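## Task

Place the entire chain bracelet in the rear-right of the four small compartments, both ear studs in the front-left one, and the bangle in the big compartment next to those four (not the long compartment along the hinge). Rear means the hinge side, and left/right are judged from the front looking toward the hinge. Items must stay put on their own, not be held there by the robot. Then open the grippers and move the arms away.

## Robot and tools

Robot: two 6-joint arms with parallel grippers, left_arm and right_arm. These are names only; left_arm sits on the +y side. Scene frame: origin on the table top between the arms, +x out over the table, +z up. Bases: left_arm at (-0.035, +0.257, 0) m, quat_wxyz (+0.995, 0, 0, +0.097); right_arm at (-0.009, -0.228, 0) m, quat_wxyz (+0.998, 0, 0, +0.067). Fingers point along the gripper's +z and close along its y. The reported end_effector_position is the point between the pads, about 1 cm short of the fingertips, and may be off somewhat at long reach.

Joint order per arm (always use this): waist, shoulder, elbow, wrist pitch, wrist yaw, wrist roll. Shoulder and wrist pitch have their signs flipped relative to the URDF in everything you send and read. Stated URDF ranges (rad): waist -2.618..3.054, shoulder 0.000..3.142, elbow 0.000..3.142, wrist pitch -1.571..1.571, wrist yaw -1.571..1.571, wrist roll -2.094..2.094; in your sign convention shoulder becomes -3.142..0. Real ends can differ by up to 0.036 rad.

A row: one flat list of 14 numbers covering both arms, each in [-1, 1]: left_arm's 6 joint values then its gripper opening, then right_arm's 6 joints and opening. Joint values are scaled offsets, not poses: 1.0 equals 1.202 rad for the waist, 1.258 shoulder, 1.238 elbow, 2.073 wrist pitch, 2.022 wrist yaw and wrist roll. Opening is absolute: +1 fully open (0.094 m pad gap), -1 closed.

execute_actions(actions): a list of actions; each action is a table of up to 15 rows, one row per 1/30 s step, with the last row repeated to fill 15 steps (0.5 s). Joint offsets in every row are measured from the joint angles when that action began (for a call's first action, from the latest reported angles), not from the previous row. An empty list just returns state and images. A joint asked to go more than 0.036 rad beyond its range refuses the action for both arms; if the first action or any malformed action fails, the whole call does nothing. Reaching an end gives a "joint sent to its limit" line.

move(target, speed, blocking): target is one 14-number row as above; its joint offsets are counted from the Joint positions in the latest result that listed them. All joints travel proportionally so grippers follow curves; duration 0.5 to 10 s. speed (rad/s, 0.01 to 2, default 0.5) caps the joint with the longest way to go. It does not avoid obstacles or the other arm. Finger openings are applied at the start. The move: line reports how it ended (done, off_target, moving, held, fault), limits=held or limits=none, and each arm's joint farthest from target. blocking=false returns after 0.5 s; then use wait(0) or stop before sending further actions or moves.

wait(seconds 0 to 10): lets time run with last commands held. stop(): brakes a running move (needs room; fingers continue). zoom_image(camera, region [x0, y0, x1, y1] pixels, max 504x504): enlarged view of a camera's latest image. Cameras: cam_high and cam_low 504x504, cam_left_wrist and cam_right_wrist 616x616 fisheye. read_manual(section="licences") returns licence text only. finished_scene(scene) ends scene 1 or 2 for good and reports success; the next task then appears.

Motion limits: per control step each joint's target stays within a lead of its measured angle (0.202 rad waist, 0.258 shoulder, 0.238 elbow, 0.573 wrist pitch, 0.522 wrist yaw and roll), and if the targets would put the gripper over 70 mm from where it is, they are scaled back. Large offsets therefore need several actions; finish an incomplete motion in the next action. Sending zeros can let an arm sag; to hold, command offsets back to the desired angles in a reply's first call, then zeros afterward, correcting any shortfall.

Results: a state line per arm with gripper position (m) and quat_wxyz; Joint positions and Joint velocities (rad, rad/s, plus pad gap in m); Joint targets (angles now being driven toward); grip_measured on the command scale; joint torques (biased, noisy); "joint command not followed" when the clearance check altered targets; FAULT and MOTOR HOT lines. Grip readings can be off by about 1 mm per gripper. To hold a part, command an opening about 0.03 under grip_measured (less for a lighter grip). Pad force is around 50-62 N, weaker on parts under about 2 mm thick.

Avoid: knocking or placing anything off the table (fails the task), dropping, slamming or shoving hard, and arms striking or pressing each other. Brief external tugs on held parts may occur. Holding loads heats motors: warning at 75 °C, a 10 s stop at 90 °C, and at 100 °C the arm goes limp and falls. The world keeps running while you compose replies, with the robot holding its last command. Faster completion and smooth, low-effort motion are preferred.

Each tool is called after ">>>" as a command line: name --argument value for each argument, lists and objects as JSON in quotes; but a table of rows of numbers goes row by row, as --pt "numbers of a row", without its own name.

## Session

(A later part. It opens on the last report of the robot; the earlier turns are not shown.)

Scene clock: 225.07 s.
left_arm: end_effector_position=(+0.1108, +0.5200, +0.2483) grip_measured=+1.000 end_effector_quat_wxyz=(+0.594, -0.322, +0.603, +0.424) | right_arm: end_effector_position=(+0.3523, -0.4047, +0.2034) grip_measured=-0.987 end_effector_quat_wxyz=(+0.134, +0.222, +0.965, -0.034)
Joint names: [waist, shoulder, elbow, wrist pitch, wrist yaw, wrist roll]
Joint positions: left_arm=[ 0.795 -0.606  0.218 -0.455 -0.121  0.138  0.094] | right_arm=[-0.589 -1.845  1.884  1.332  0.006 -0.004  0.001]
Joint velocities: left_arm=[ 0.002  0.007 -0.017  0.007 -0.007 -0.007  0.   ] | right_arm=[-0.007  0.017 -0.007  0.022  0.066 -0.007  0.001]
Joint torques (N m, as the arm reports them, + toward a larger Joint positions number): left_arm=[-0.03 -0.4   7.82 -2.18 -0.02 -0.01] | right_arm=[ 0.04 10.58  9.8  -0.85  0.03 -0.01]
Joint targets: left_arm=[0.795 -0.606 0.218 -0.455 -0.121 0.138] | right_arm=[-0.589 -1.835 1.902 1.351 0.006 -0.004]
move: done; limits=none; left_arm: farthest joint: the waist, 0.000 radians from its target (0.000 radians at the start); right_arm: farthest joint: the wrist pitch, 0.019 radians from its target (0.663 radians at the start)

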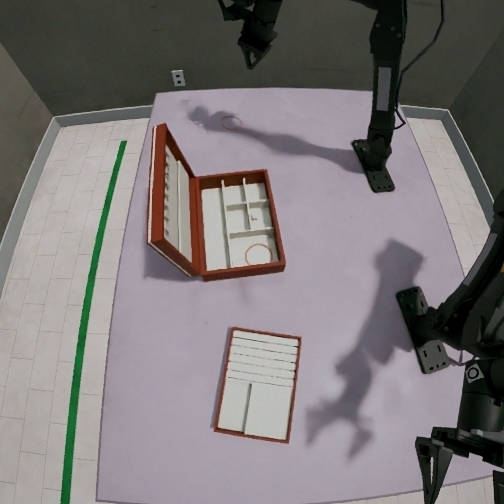

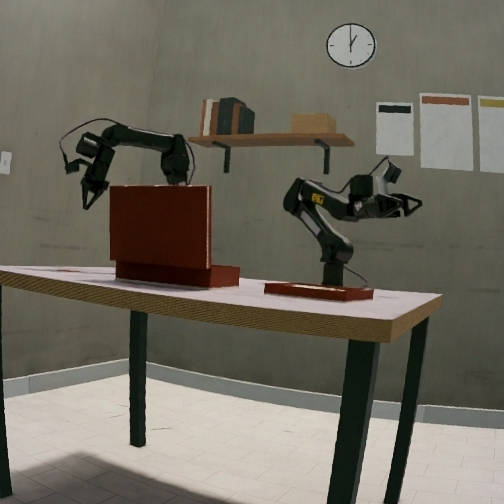

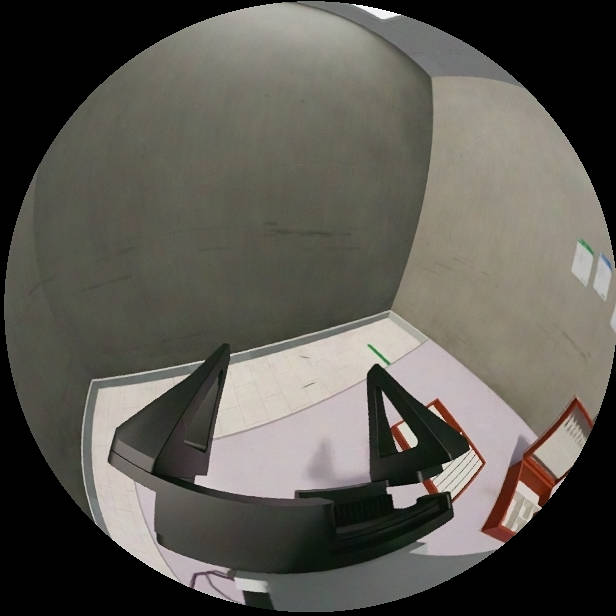

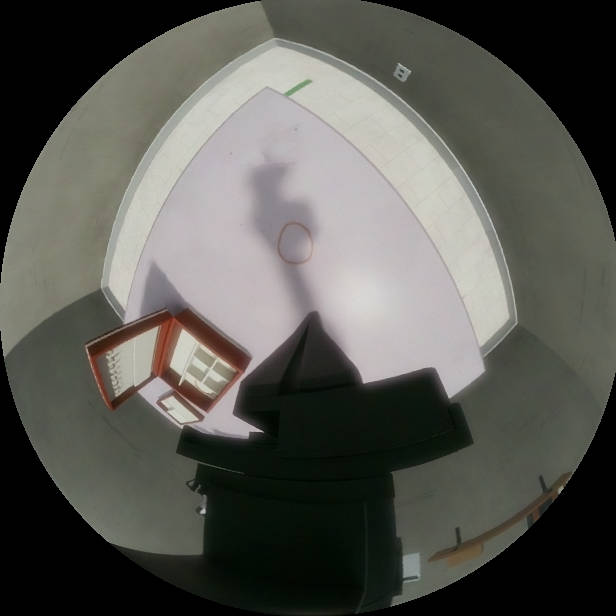

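>>> move --target '[0,0,0,0,0,0,1,0.012,-0.388,0.066,-0.07,0,0,-0.6]' --speed 0.3

>>> zoom_image --camera "cam_right_wrist" --region '[210,180,430,400]'

Scene clock: 231.00 s.
left_arm: end_effector_position=(+0.1108, +0.5200, +0.2483) grip_measured=+1.000 end_effector_quat_wxyz=(+0.594, -0.322, +0.603, +0.424) | right_arm: end_effector_position=(+0.3936, -0.4219, +0.0255) grip_measured=-0.603 end_effector_quat_wxyz=(-0.008, +0.221, +0.975, -0.001)
Joint names: [waist, shoulder, elbow, wrist pitch, wrist yaw, wrist roll]
Joint positions: left_arm=[ 0.795 -0.606  0.218 -0.455 -0.121  0.138  0.094] | right_arm=[-0.583 -2.328  1.942  1.201  0.006 -0.004  0.019]
Joint velocities: left_arm=[-0.037  0.012  0.007  0.022 -0.051 -0.066  0.   ] | right_arm=[-0.002  0.012 -0.002 -0.007  0.007  0.037 -0.001]
Joint torques (N m, as the arm reports them, + toward a larger Joint positions number): left_arm=[-0.03 -0.41  7.86 -2.18 -0.01 -0.02] | right_arm=[ 0.71 13.14 10.01 -0.6   0.01 -0.03]
Joint targets: left_arm=[0.795 -0.606 0.218 -0.455 -0.121 0.138] | right_arm=[-0.574 -2.333 1.966 1.187 0.006 -0.004]
move: off_target (right_arm); limits=none; left_arm: farthest joint: the waist, 0.000 radians from its target (0.000 radians at the start); right_arm: farthest joint: the elbow, 0.023 radians from its target (0.081 radians at the start)

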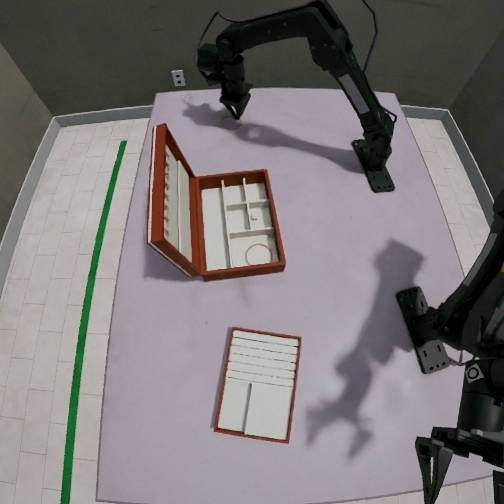

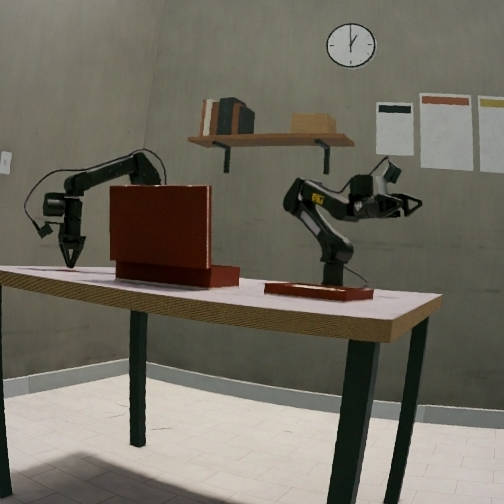

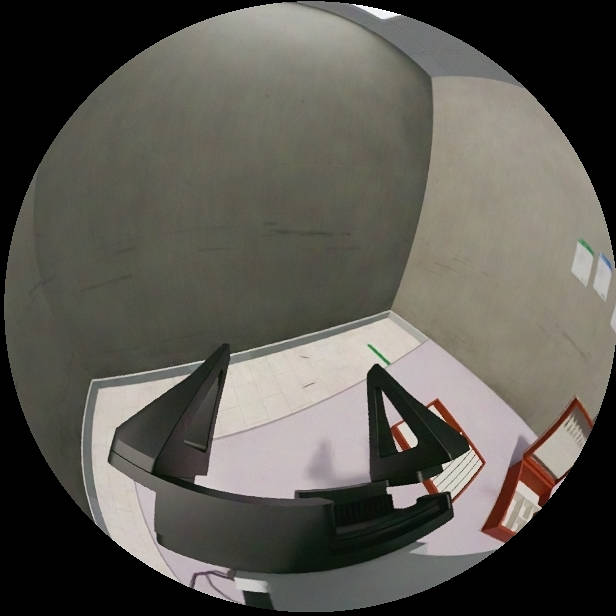

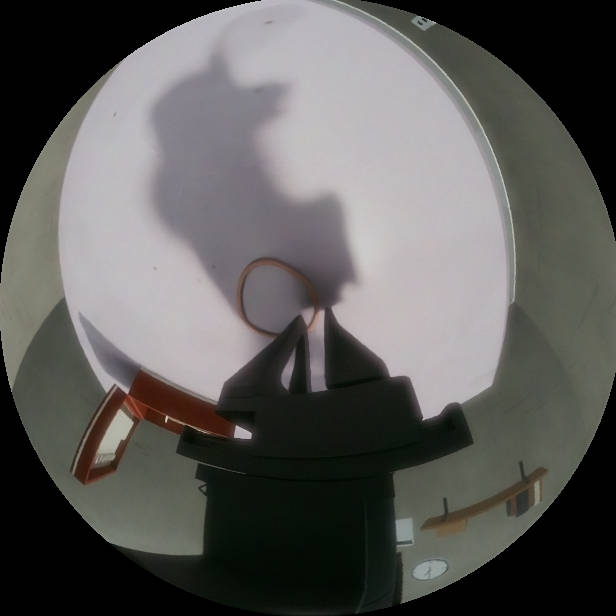

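Region (210, 180, 430, 400) of cam_right_wrist's 616x616 image, scaled by 2.291, with more detail than that image has.

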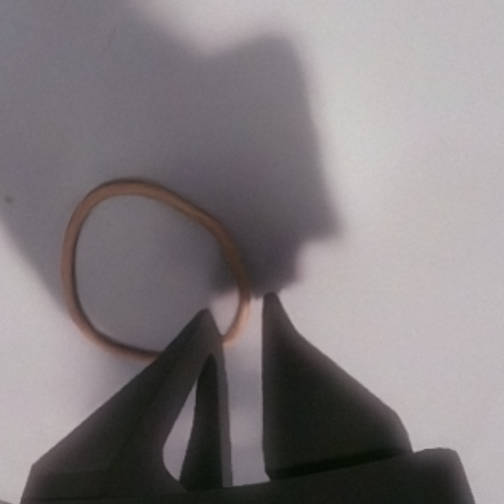

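>>> move --target '[0,0,0,0,0,0,1,0,0,0.015,-0.028,0,0,-0.6]' --speed 0.1

>>> move --target '[0,0,0,0,0,0,1,0,-0.04,0.015,-0.005,0,0,-0.6]' --speed 0.06

>>> zoom_image --camera "cam_right_wrist" --region '[210,180,430,400]'

Scene clock: 235.03 s.
left_arm: end_effector_position=(+0.1108, +0.5200, +0.2483) grip_measured=+1.000 end_effector_quat_wxyz=(+0.594, -0.322, +0.603, +0.424) | right_arm: end_effector_position=(+0.4035, -0.4267, +0.0256) grip_measured=-0.603 end_effector_quat_wxyz=(+0.013, +0.221, +0.975, -0.006)
Joint names: [waist, shoulder, elbow, wrist pitch, wrist yaw, wrist roll]
Joint positions: left_arm=[ 0.795 -0.606  0.218 -0.455 -0.121  0.138  0.094] | right_arm=[-0.583 -2.328  1.942  1.157  0.006 -0.004  0.019]
Joint velocities: left_arm=[ 0.002  0.007  0.012  0.007  0.022 -0.037  0.   ] | right_arm=[ 0.012  0.002  0.022  0.022 -0.066 -0.037 -0.   ]
Joint torques (N m, as the arm reports them, + toward a larger Joint positions number): left_arm=[-0.07 -0.42  7.83 -2.2  -0.01 -0.02] | right_arm=[ 0.08 13.78  9.61 -0.67  0.03  0.02]
Joint targets: left_arm=[0.795 -0.606 0.218 -0.455 -0.121 0.138] | right_arm=[-0.583 -2.328 1.961 1.143 0.006 -0.004]
move: done; limits=none; left_arm: farthest joint: the waist, 0.000 radians from its target (0.000 radians at the start); right_arm: farthest joint: the elbow, 0.018 radians from its target (0.018 radians at the start)

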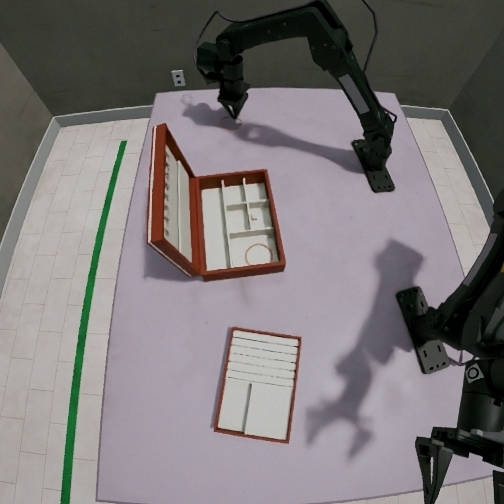

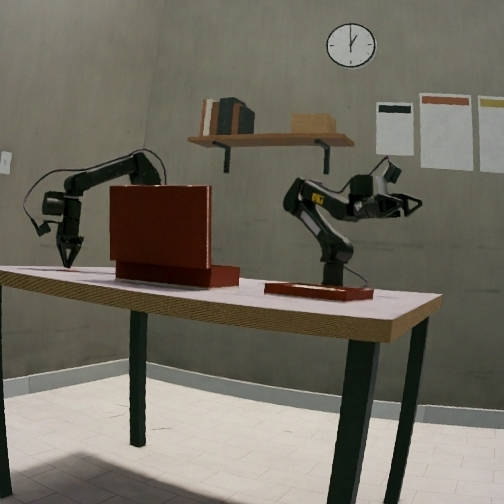

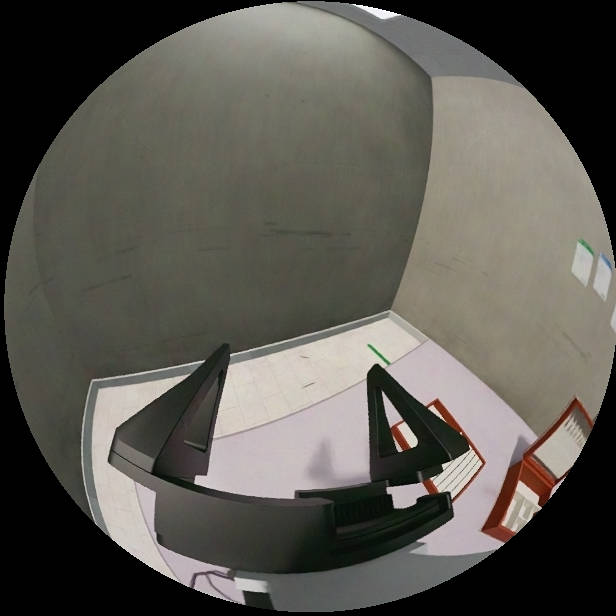

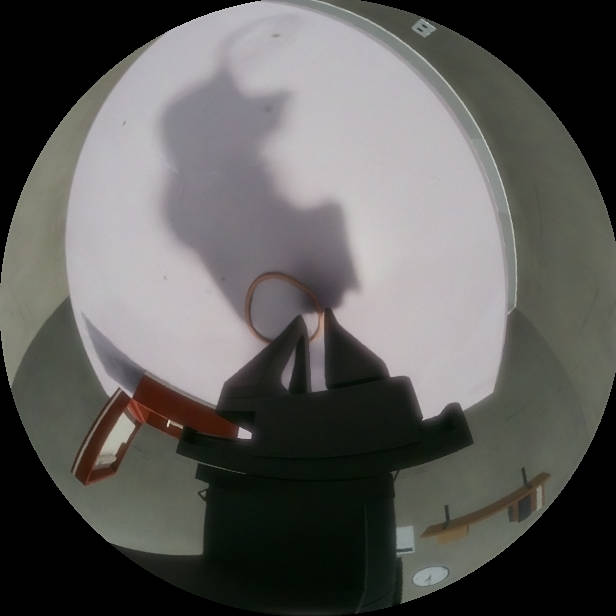

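Scene clock: 236.10 s.
left_arm: end_effector_position=(+0.1108, +0.5200, +0.2483) grip_measured=+1.000 end_effector_quat_wxyz=(+0.594, -0.322, +0.603, +0.424) | right_arm: end_effector_position=(+0.4019, -0.4260, +0.0172) grip_measured=-0.603 end_effector_quat_wxyz=(+0.004, +0.221, +0.975, -0.004)
Joint names: [waist, shoulder, elbow, wrist pitch, wrist yaw, wrist roll]
Joint positions: left_arm=[ 0.795 -0.606  0.218 -0.455 -0.121  0.138  0.094] | right_arm=[-0.583 -2.347  1.943  1.157  0.006 -0.004  0.019]
Joint velocities: left_arm=[-0.002 -0.017 -0.012 -0.095  0.066  0.007  0.   ] | right_arm=[-0.002  0.002 -0.007  0.007  0.066 -0.11   0.001]
Joint torques (N m, as the arm reports them, + toward a larger Joint positions number): left_arm=[ 0.   -0.39  7.87 -2.19 -0.01 -0.01] | right_arm=[-0.02 11.09  9.41 -0.56  0.07 -0.04]
Joint targets: left_arm=[0.795 -0.606 0.218 -0.455 -0.121 0.138] | right_arm=[-0.583 -2.378 1.961 1.147 0.006 -0.004]
move: off_target (right_arm); limits=none; left_arm: farthest joint: the waist, 0.000 radians from its target (0.000 radians at the start); right_arm: farthest joint: the shoulder, 0.031 radians from its target (0.050 radians at the start)

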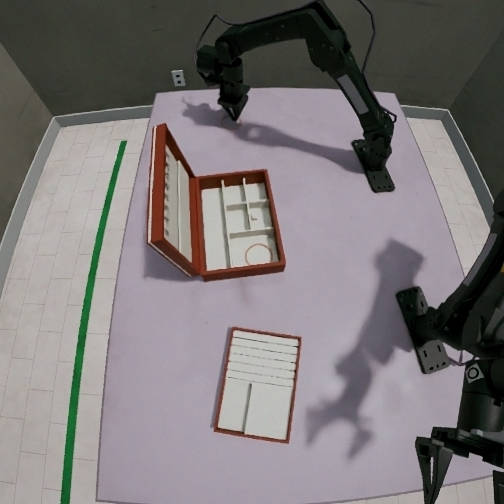

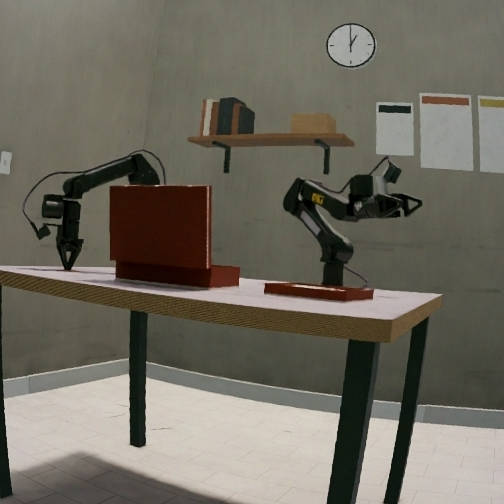

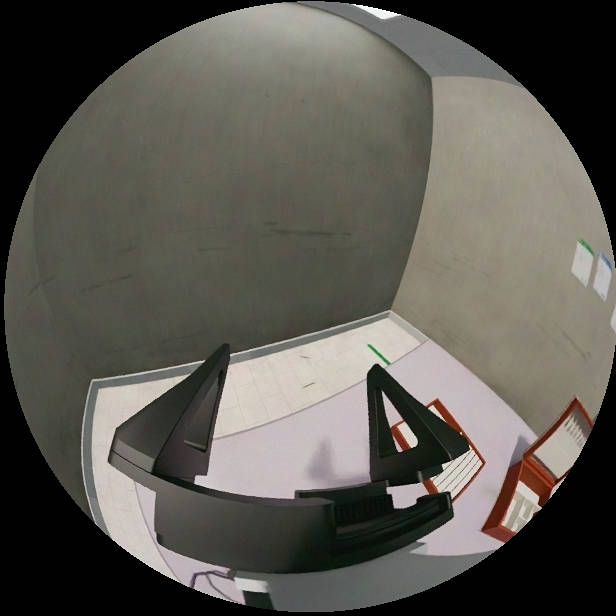

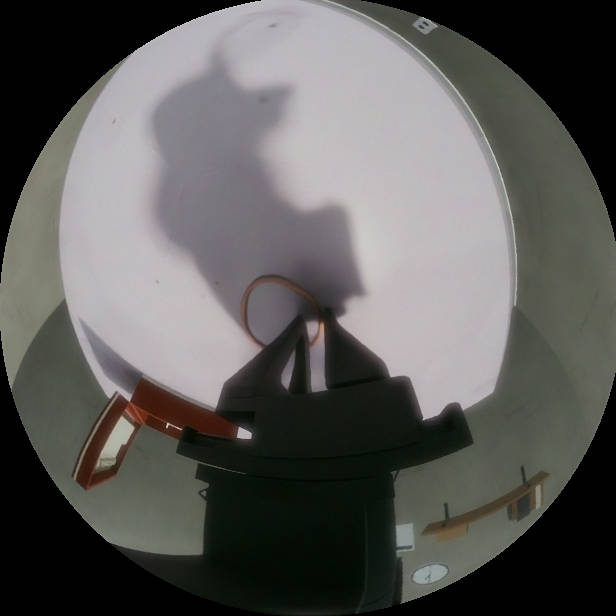

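Region (210, 180, 430, 400) of cam_right_wrist's 616x616 image, scaled by 2.291, with more detail than that image has.

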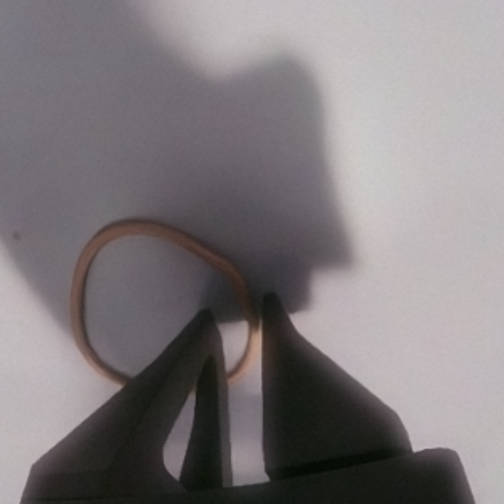

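>>> execute_actions --actions '[[[0,0,0,0,0,0,1,0,-0.025,0.01,0,0,0,-0.74]],[[0,0,0,0,0,0,1,0,-0.025,0.01,0,0,0,-0.86]],[[0,0,0,0,0,0,1,0,-0.025,0.01,0,0,0,-0.94]],[[0,0,0,0,0,0,1,0,-0.025,0.01,0,0,0,-1]]]'

>>> move --target '[0,0,0,0,0,0,1,0,0.08,0.015,0.04,0,0,-1]' --speed 0.1

Scene clock: 241.47 s.
left_arm: end_effector_position=(+0.1108, +0.5200, +0.2483) grip_measured=+1.000 end_effector_quat_wxyz=(+0.594, -0.322, +0.603, +0.424) | right_arm: end_effector_position=(+0.4030, -0.4235, +0.0168) grip_measured=-0.967 end_effector_quat_wxyz=(+0.005, +0.221, +0.975, +0.004)
Joint names: [waist, shoulder, elbow, wrist pitch, wrist yaw, wrist roll]
Joint positions: left_arm=[ 0.795 -0.606  0.218 -0.455 -0.121  0.138  0.094] | right_arm=[-0.583 -2.348  1.943  1.157 -0.009 -0.004  0.002]
Joint velocities: left_arm=[-0.017 -0.007 -0.002 -0.007 -0.037 -0.022  0.   ] | right_arm=[ 0.002  0.017 -0.002  0.022 -0.037 -0.037 -0.001]
Joint torques (N m, as the arm reports them, + toward a larger Joint positions number): left_arm=[ 0.02 -0.45  7.82 -2.19 -0.02 -0.01] | right_arm=[-0.06 11.15  9.01 -0.47  0.03 -0.01]
Joint targets: left_arm=[0.795 -0.606 0.218 -0.455 -0.121 0.138] | right_arm=[-0.583 -2.379 1.955 1.157 -0.009 -0.004]

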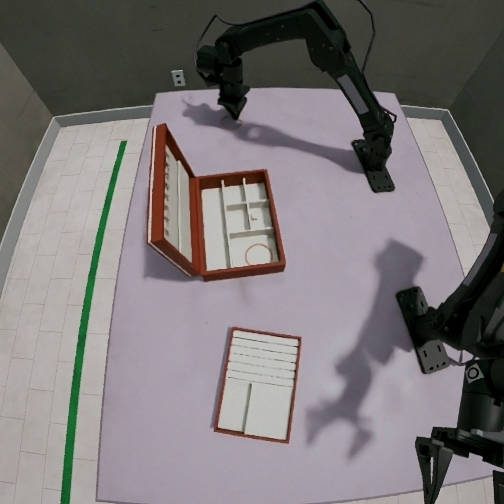

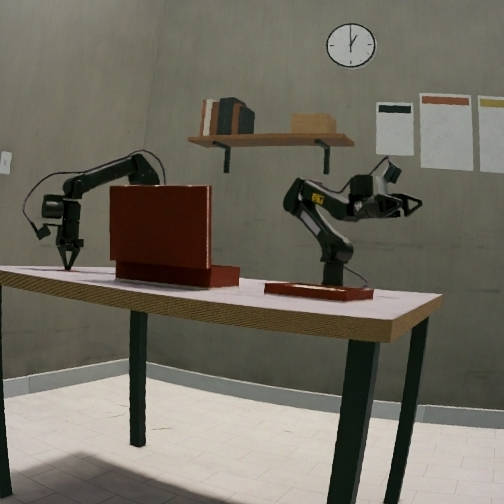

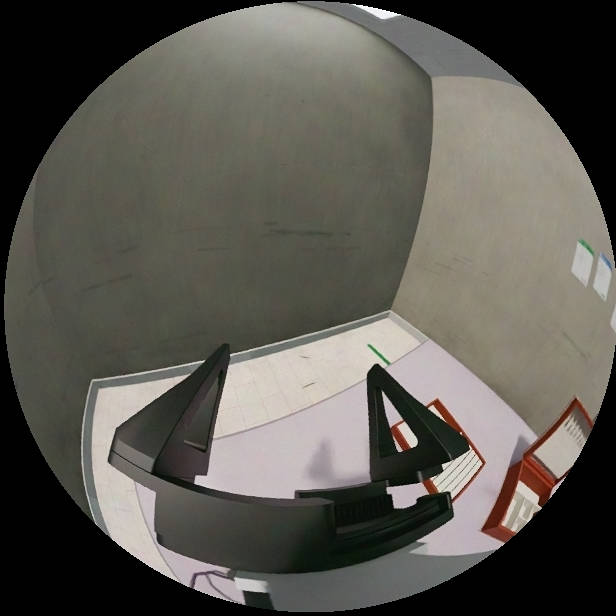

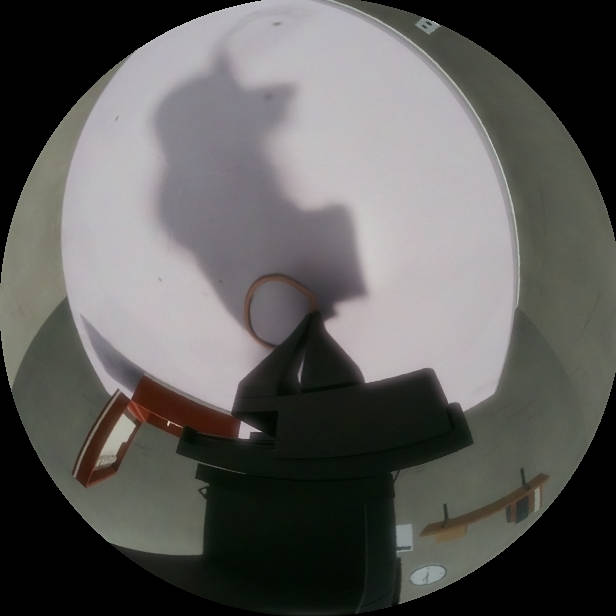

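Scene clock: 242.97 s.
left_arm: end_effector_position=(+0.1108, +0.5200, +0.2483) grip_measured=+1.000 end_effector_quat_wxyz=(+0.594, -0.322, +0.603, +0.424) | right_arm: end_effector_position=(+0.3946, -0.4195, +0.0547) grip_measured=-0.967 end_effector_quat_wxyz=(+0.016, +0.221, +0.975, +0.001)
Joint names: [waist, shoulder, elbow, wrist pitch, wrist yaw, wrist roll]
Joint positions: left_arm=[ 0.795 -0.606  0.218 -0.455 -0.121  0.138  0.094] | right_arm=[-0.583 -2.26   1.943  1.224 -0.009 -0.004  0.002]
Joint velocities: left_arm=[-0.017  0.017 -0.002 -0.022  0.022  0.022  0.   ] | right_arm=[-0.012 -0.002 -0.012  0.022  0.11   0.007  0.   ]
Joint torques (N m, as the arm reports them, + toward a larger Joint positions number): left_arm=[-0.05 -0.46  7.91 -2.19 -0.01 -0.02] | right_arm=[ 0.15 14.25  9.52 -0.3   0.05 -0.03]
Joint targets: left_arm=[0.795 -0.606 0.218 -0.455 -0.121 0.138] | right_arm=[-0.583 -2.248 1.961 1.240 -0.009 -0.004]
move: done; limits=none; left_arm: farthest joint: the waist, 0.000 radians from its target (0.000 radians at the start); right_arm: farthest joint: the elbow, 0.019 radians from its target (0.019 radians at the start)

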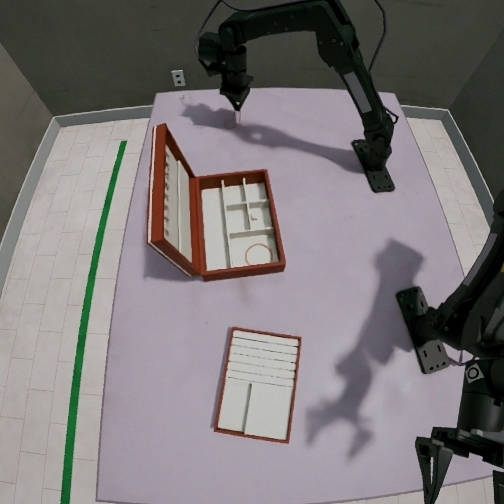

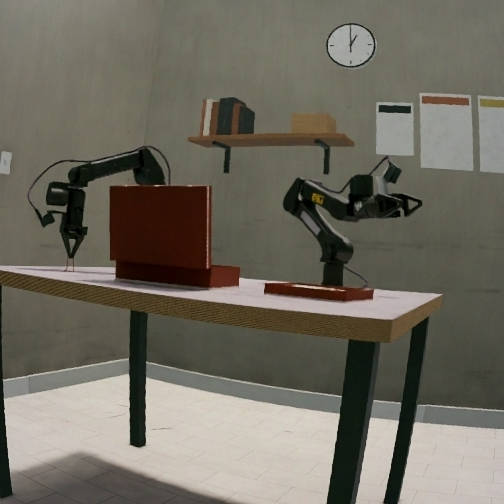

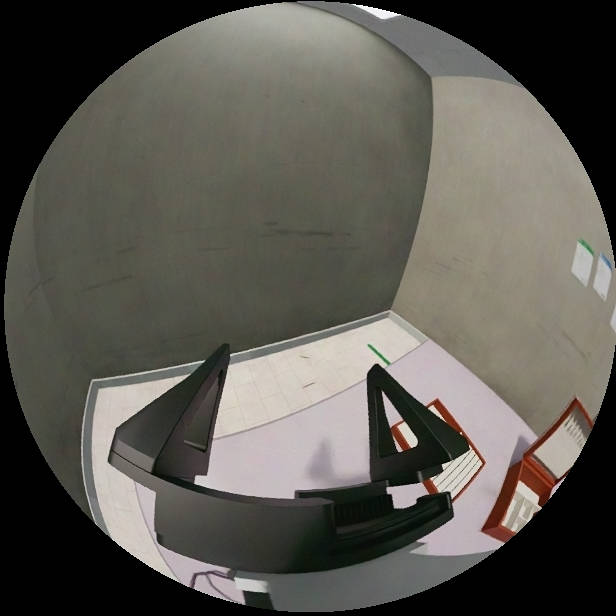

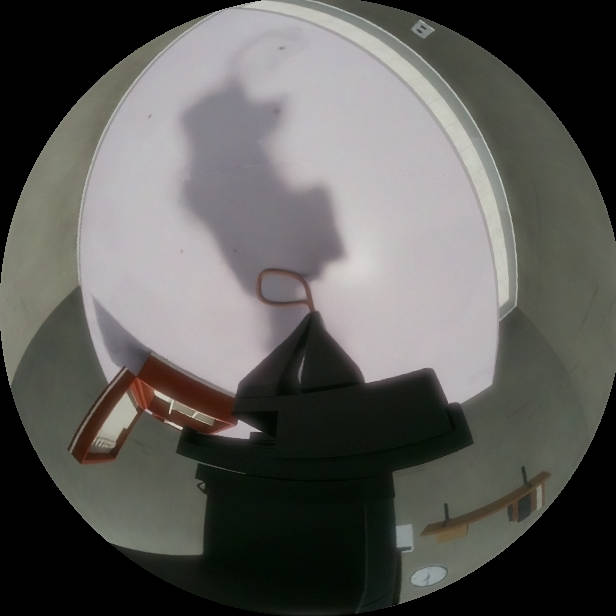

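>>> move --target '[0,0,0,0,0,0,1,0,0.328,-0.095,0.02,0,-0.66,-1]' --speed 0.55

>>> move --target '[0,0,0,0,0,0,1,0.6,0,0,0,0,0,-1]' --speed 0.35

Scene clock: 251.97 s.
left_arm: end_effector_position=(+0.1108, +0.5200, +0.2483) grip_measured=+1.000 end_effector_quat_wxyz=(+0.594, -0.322, +0.603, +0.424) | right_arm: end_effector_position=(+0.3679, -0.4066, +0.1913) grip_measured=-0.967 end_effector_quat_wxyz=(+0.101, -0.422, +0.893, -0.117)
Joint names: [waist, shoulder, elbow, wrist pitch, wrist yaw, wrist roll]
Joint positions: left_arm=[ 0.795 -0.606  0.218 -0.455 -0.121  0.138  0.094] | right_arm=[-0.583 -1.859  1.843  1.244 -0.009 -1.33   0.002]
Joint velocities: left_arm=[ 0.002 -0.002  0.002 -0.051  0.007  0.007  0.   ] | right_arm=[-0.002  0.007 -0.002 -0.051 -0.007 -0.007 -0.   ]
Joint torques (N m, as the arm reports them, + toward a larger Joint positions number): left_arm=[-0.08 -0.4   7.82 -2.2   0.    0.  ] | right_arm=[ 0.02 11.03  6.52 -0.92  0.05 -0.09]
Joint targets: left_arm=[0.795 -0.606 0.218 -0.455 -0.121 0.138] | right_arm=[-0.583 -1.847 1.825 1.266 -0.009 -1.338]
move: off_target (right_arm); limits=none; left_arm: farthest joint: the waist, 0.000 radians from its target (0.000 radians at the start); right_arm: farthest joint: the wrist pitch, 0.021 radians from its target (0.041 radians at the start)

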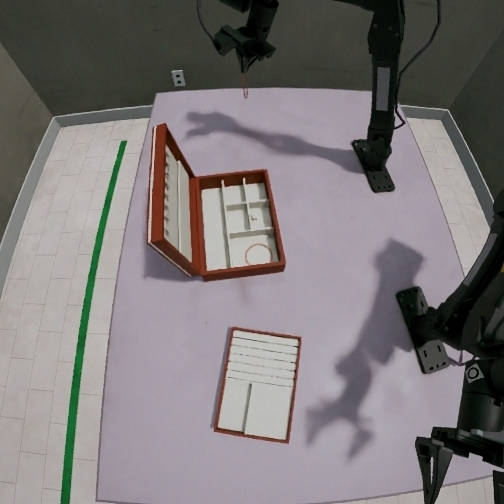

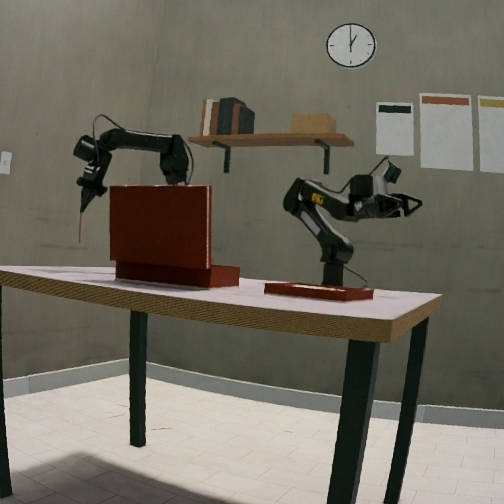

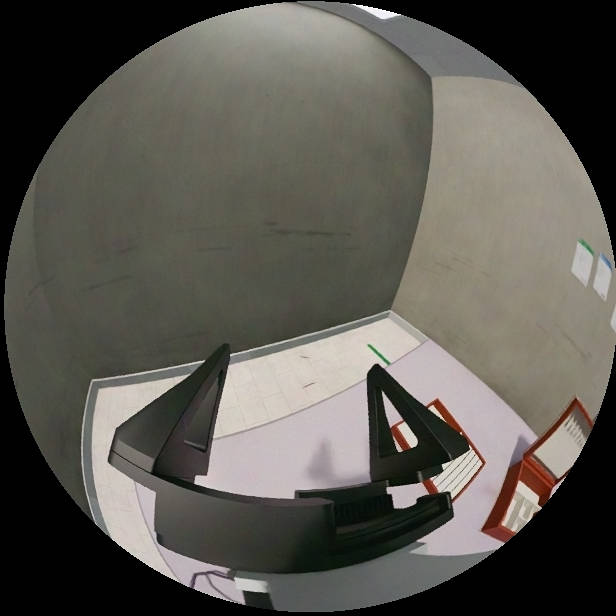

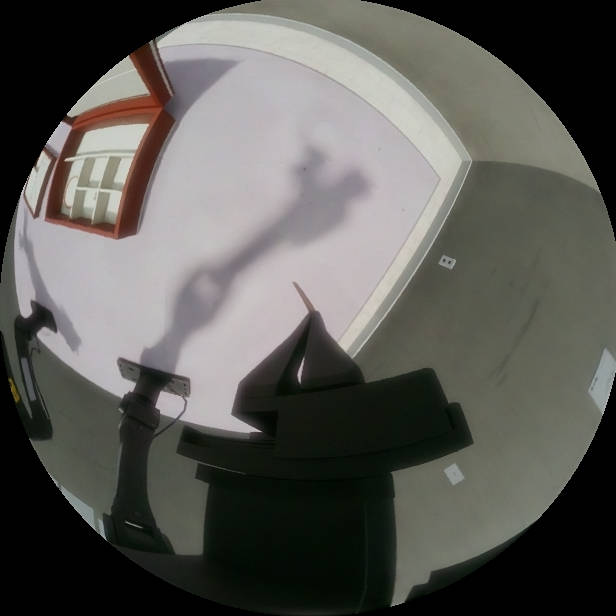

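Scene clock: 254.40 s.
left_arm: end_effector_position=(+0.1108, +0.5200, +0.2483) grip_measured=+1.000 end_effector_quat_wxyz=(+0.594, -0.322, +0.603, +0.424) | right_arm: end_effector_position=(+0.3922, -0.1138, +0.1913) grip_measured=-0.967 end_effector_quat_wxyz=(+0.136, -0.710, +0.687, -0.075)
Joint names: [waist, shoulder, elbow, wrist pitch, wrist yaw, wrist roll]
Joint positions: left_arm=[ 0.795 -0.606  0.218 -0.455 -0.121  0.138  0.094] | right_arm=[ 0.138 -1.859  1.843  1.244 -0.007 -1.33   0.002]
Joint velocities: left_arm=[-0.007  0.002 -0.002  0.007  0.022 -0.022  0.   ] | right_arm=[-0.002  0.002  0.002 -0.081  0.007  0.022  0.   ]
Joint torques (N m, as the arm reports them, + toward a larger Joint positions number): left_arm=[ 0.04 -0.47  7.88 -2.2   0.   -0.01] | right_arm=[ 0.05 10.03  8.32 -1.16  0.02 -0.02]
Joint targets: left_arm=[0.795 -0.606 0.218 -0.455 -0.121 0.138] | right_arm=[0.139 -1.859 1.843 1.244 -0.009 -1.330]
move: done; limits=none; left_arm: farthest joint: the waist, 0.000 radians from its target (0.000 radians at the start); right_arm: farthest joint: the wrist yaw, 0.002 radians from its target (0.000 radians at the start)

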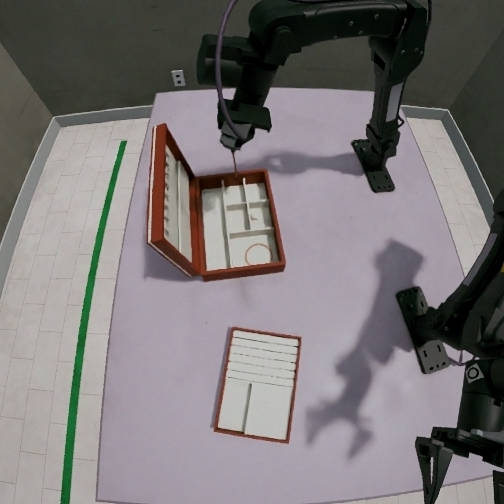

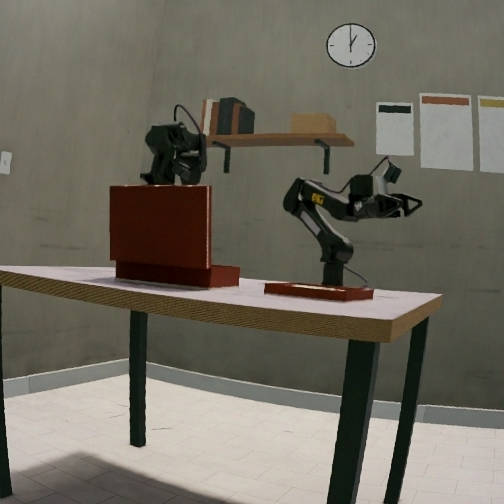

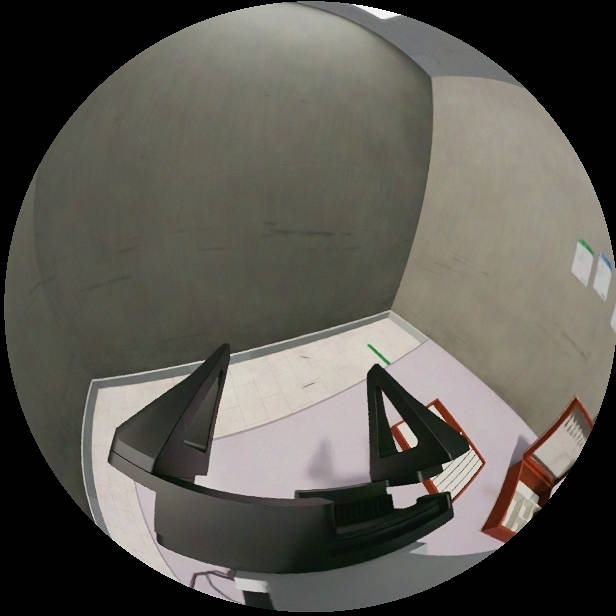

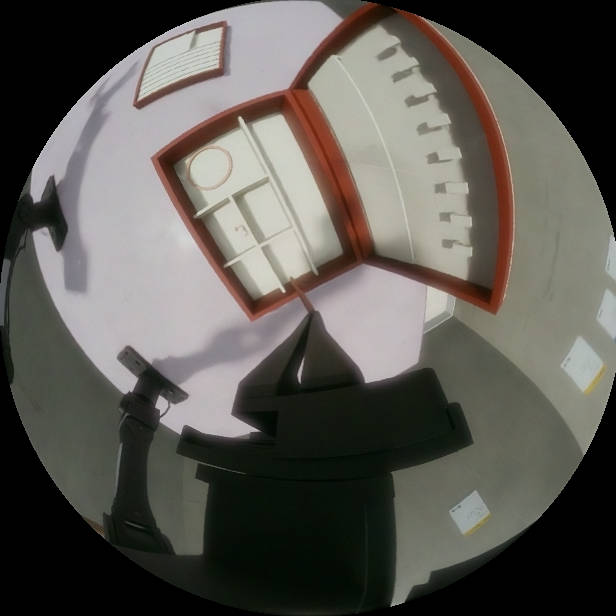

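>>> move --target '[0,0,0,0,0,0,1,0,0.028,-0.232,-0.12,0,0,-1]' --speed 0.15

>>> zoom_image --camera "cam_right_wrist" --region '[190,150,410,370]'

>>> zoom_image --camera "cam_high" --region '[180,130,310,260]'

Scene clock: 260.67 s.
left_arm: end_effector_position=(+0.1108, +0.5200, +0.2483) grip_measured=+1.000 end_effector_quat_wxyz=(+0.594, -0.322, +0.603, +0.424) | right_arm: end_effector_position=(+0.3908, -0.1142, +0.1273) grip_measured=-0.967 end_effector_quat_wxyz=(+0.129, -0.710, +0.688, -0.071)
Joint names: [waist, shoulder, elbow, wrist pitch, wrist yaw, wrist roll]
Joint positions: left_arm=[ 0.795 -0.606  0.218 -0.455 -0.121  0.138  0.094] | right_arm=[ 0.138 -1.843  1.571  1.003 -0.007 -1.33   0.002]
Joint velocities: left_arm=[-0.017 -0.012 -0.007 -0.037 -0.022  0.007  0.   ] | right_arm=[ 0.002  0.017  0.012 -0.007  0.051  0.007 -0.   ]
Joint torques (N m, as the arm reports them, + toward a larger Joint positions number): left_arm=[-0.03 -0.46  7.81 -2.18 -0.01 -0.02] | right_arm=[-0.03 11.53  7.04 -1.21  0.04 -0.03]
Joint targets: left_arm=[0.795 -0.606 0.218 -0.455 -0.121 0.138] | right_arm=[0.138 -1.824 1.556 0.996 -0.007 -1.330]
move: done; limits=none; left_arm: farthest joint: the waist, 0.000 radians from its target (0.000 radians at the start); right_arm: farthest joint: the shoulder, 0.019 radians from its target (0.035 radians at the start)

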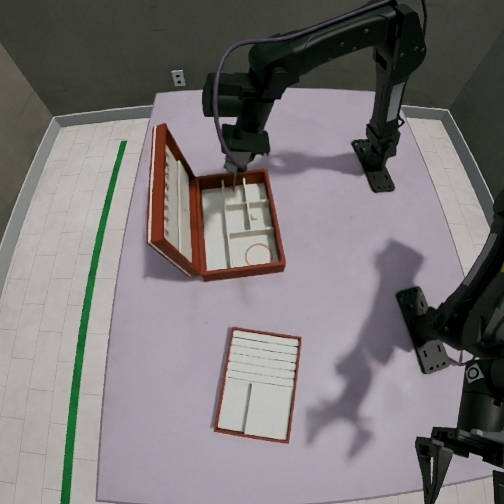

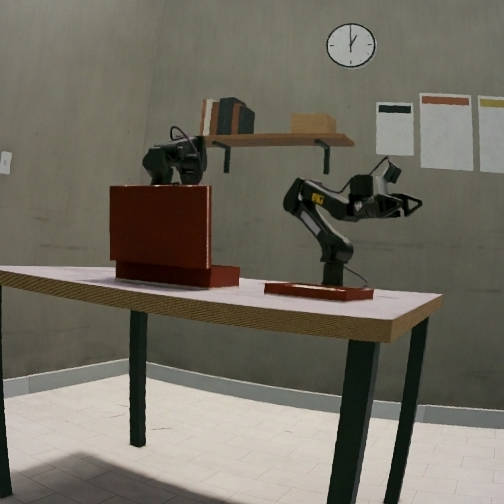

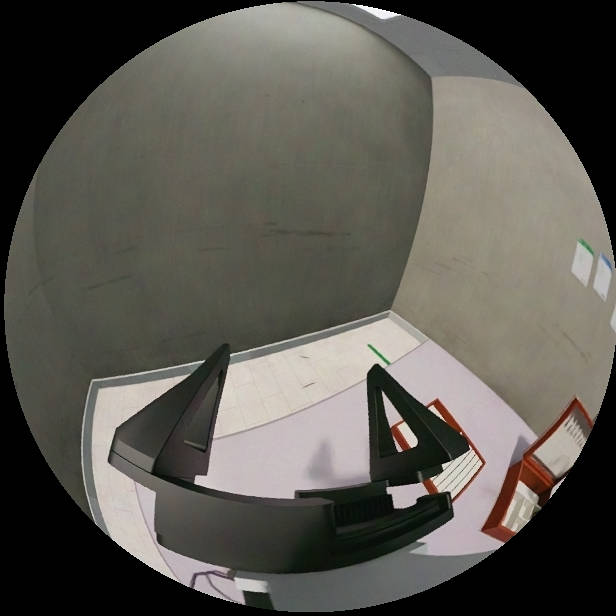

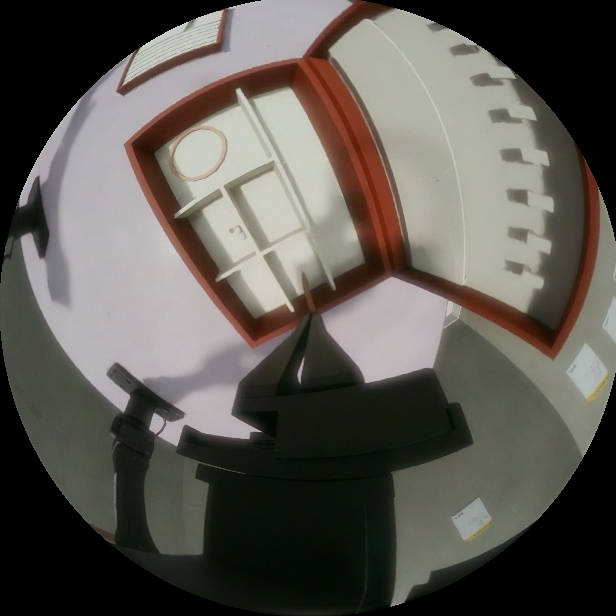

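Region (190, 150, 410, 370) of cam_right_wrist's 616x616 image, scaled by 2.291, with more detail than that image has.

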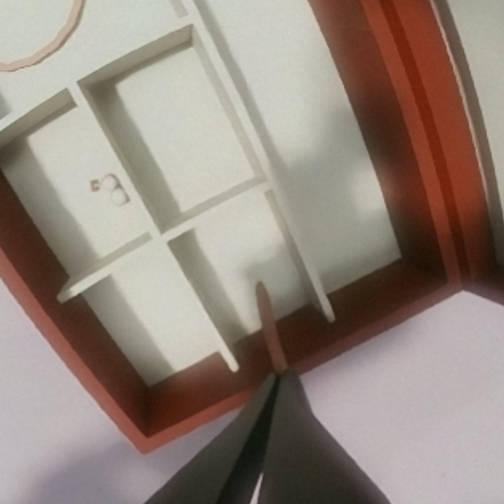

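Region (180, 130, 310, 260) of cam_high's 504x504 image, scaled by 3.877, with more detail than that image has.

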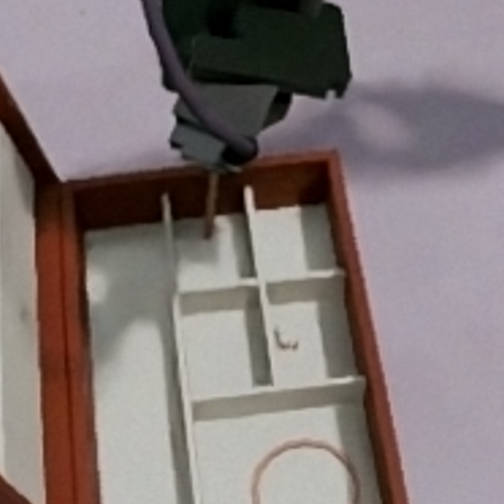

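>>> move --target '[0,0,0,0,0,0,1,0.02,-0.044,-0.235,-0.16,0,0,-1]' --speed 0.1

>>> zoom_image --camera "cam_right_wrist" --region '[190,150,410,370]'

Scene clock: 267.43 s.
left_arm: end_effector_position=(+0.1108, +0.5200, +0.2483) grip_measured=+1.000 end_effector_quat_wxyz=(+0.594, -0.322, +0.603, +0.424) | right_arm: end_effector_position=(+0.3865, -0.1092, +0.0464) grip_measured=-0.967 end_effector_quat_wxyz=(-0.133, +0.715, -0.683, +0.072)
Joint names: [waist, shoulder, elbow, wrist pitch, wrist yaw, wrist roll]
Joint positions: left_arm=[ 0.795 -0.606  0.218 -0.455 -0.121  0.138  0.094] | right_arm=[ 0.153 -1.885  1.296  0.679 -0.007 -1.33   0.002]
Joint velocities: left_arm=[ 0.027  0.007  0.002 -0.022 -0.022  0.022  0.   ] | right_arm=[ 0.002  0.012 -0.002  0.007 -0.066  0.037  0.   ]
Joint torques (N m, as the arm reports them, + toward a larger Joint positions number): left_arm=[ 0.01 -0.45  7.86 -2.17  0.   -0.02] | right_arm=[ 0.72  8.9   6.59 -1.25  0.01 -0.01]
Joint targets: left_arm=[0.795 -0.606 0.218 -0.455 -0.121 0.138] | right_arm=[0.162 -1.898 1.280 0.671 -0.007 -1.330]
move: done; limits=none; left_arm: farthest joint: the waist, 0.000 radians from its target (0.000 radians at the start); right_arm: farthest joint: the elbow, 0.016 radians from its target (0.291 radians at the start)

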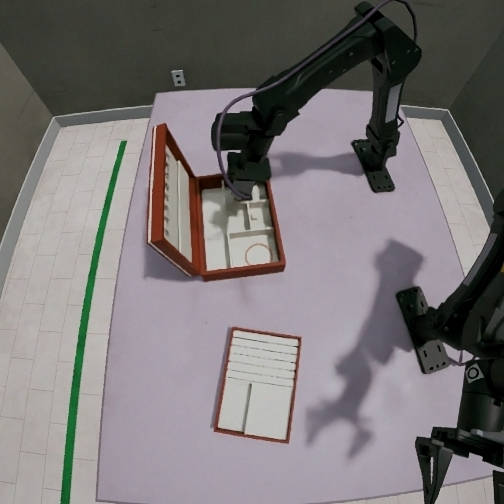

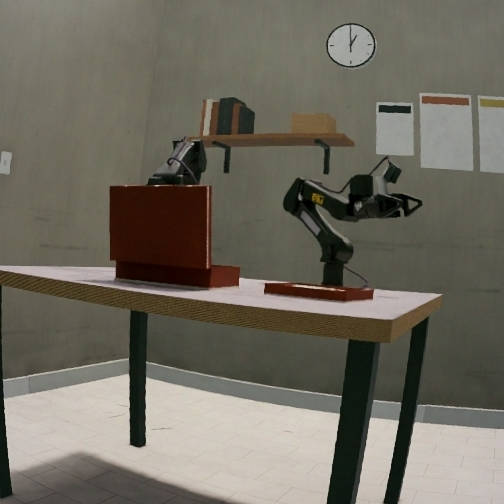

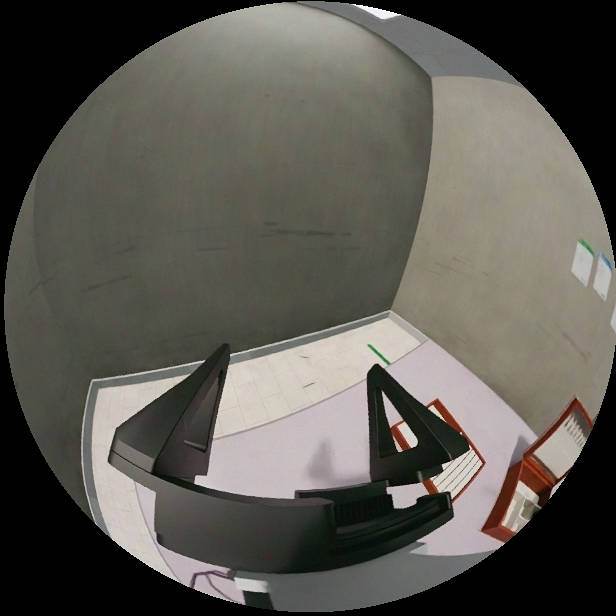

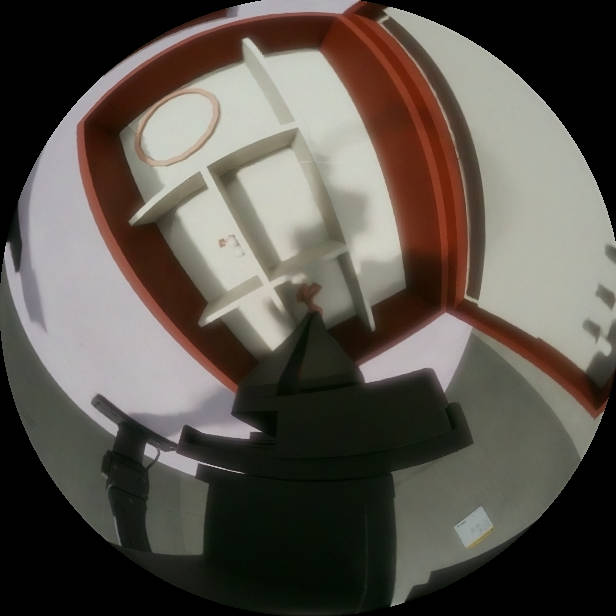

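Region (190, 150, 410, 370) of cam_right_wrist's 616x616 image, scaled by 2.291, with more detail than that image has.

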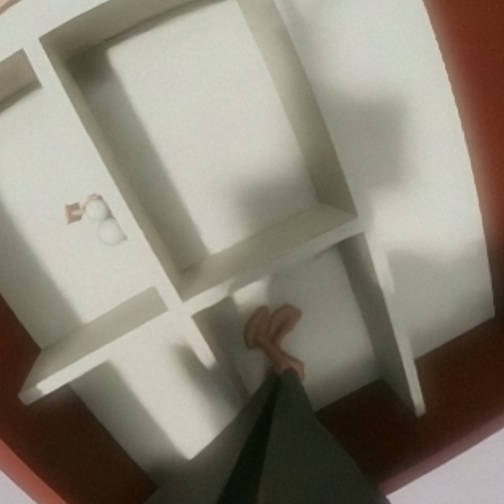

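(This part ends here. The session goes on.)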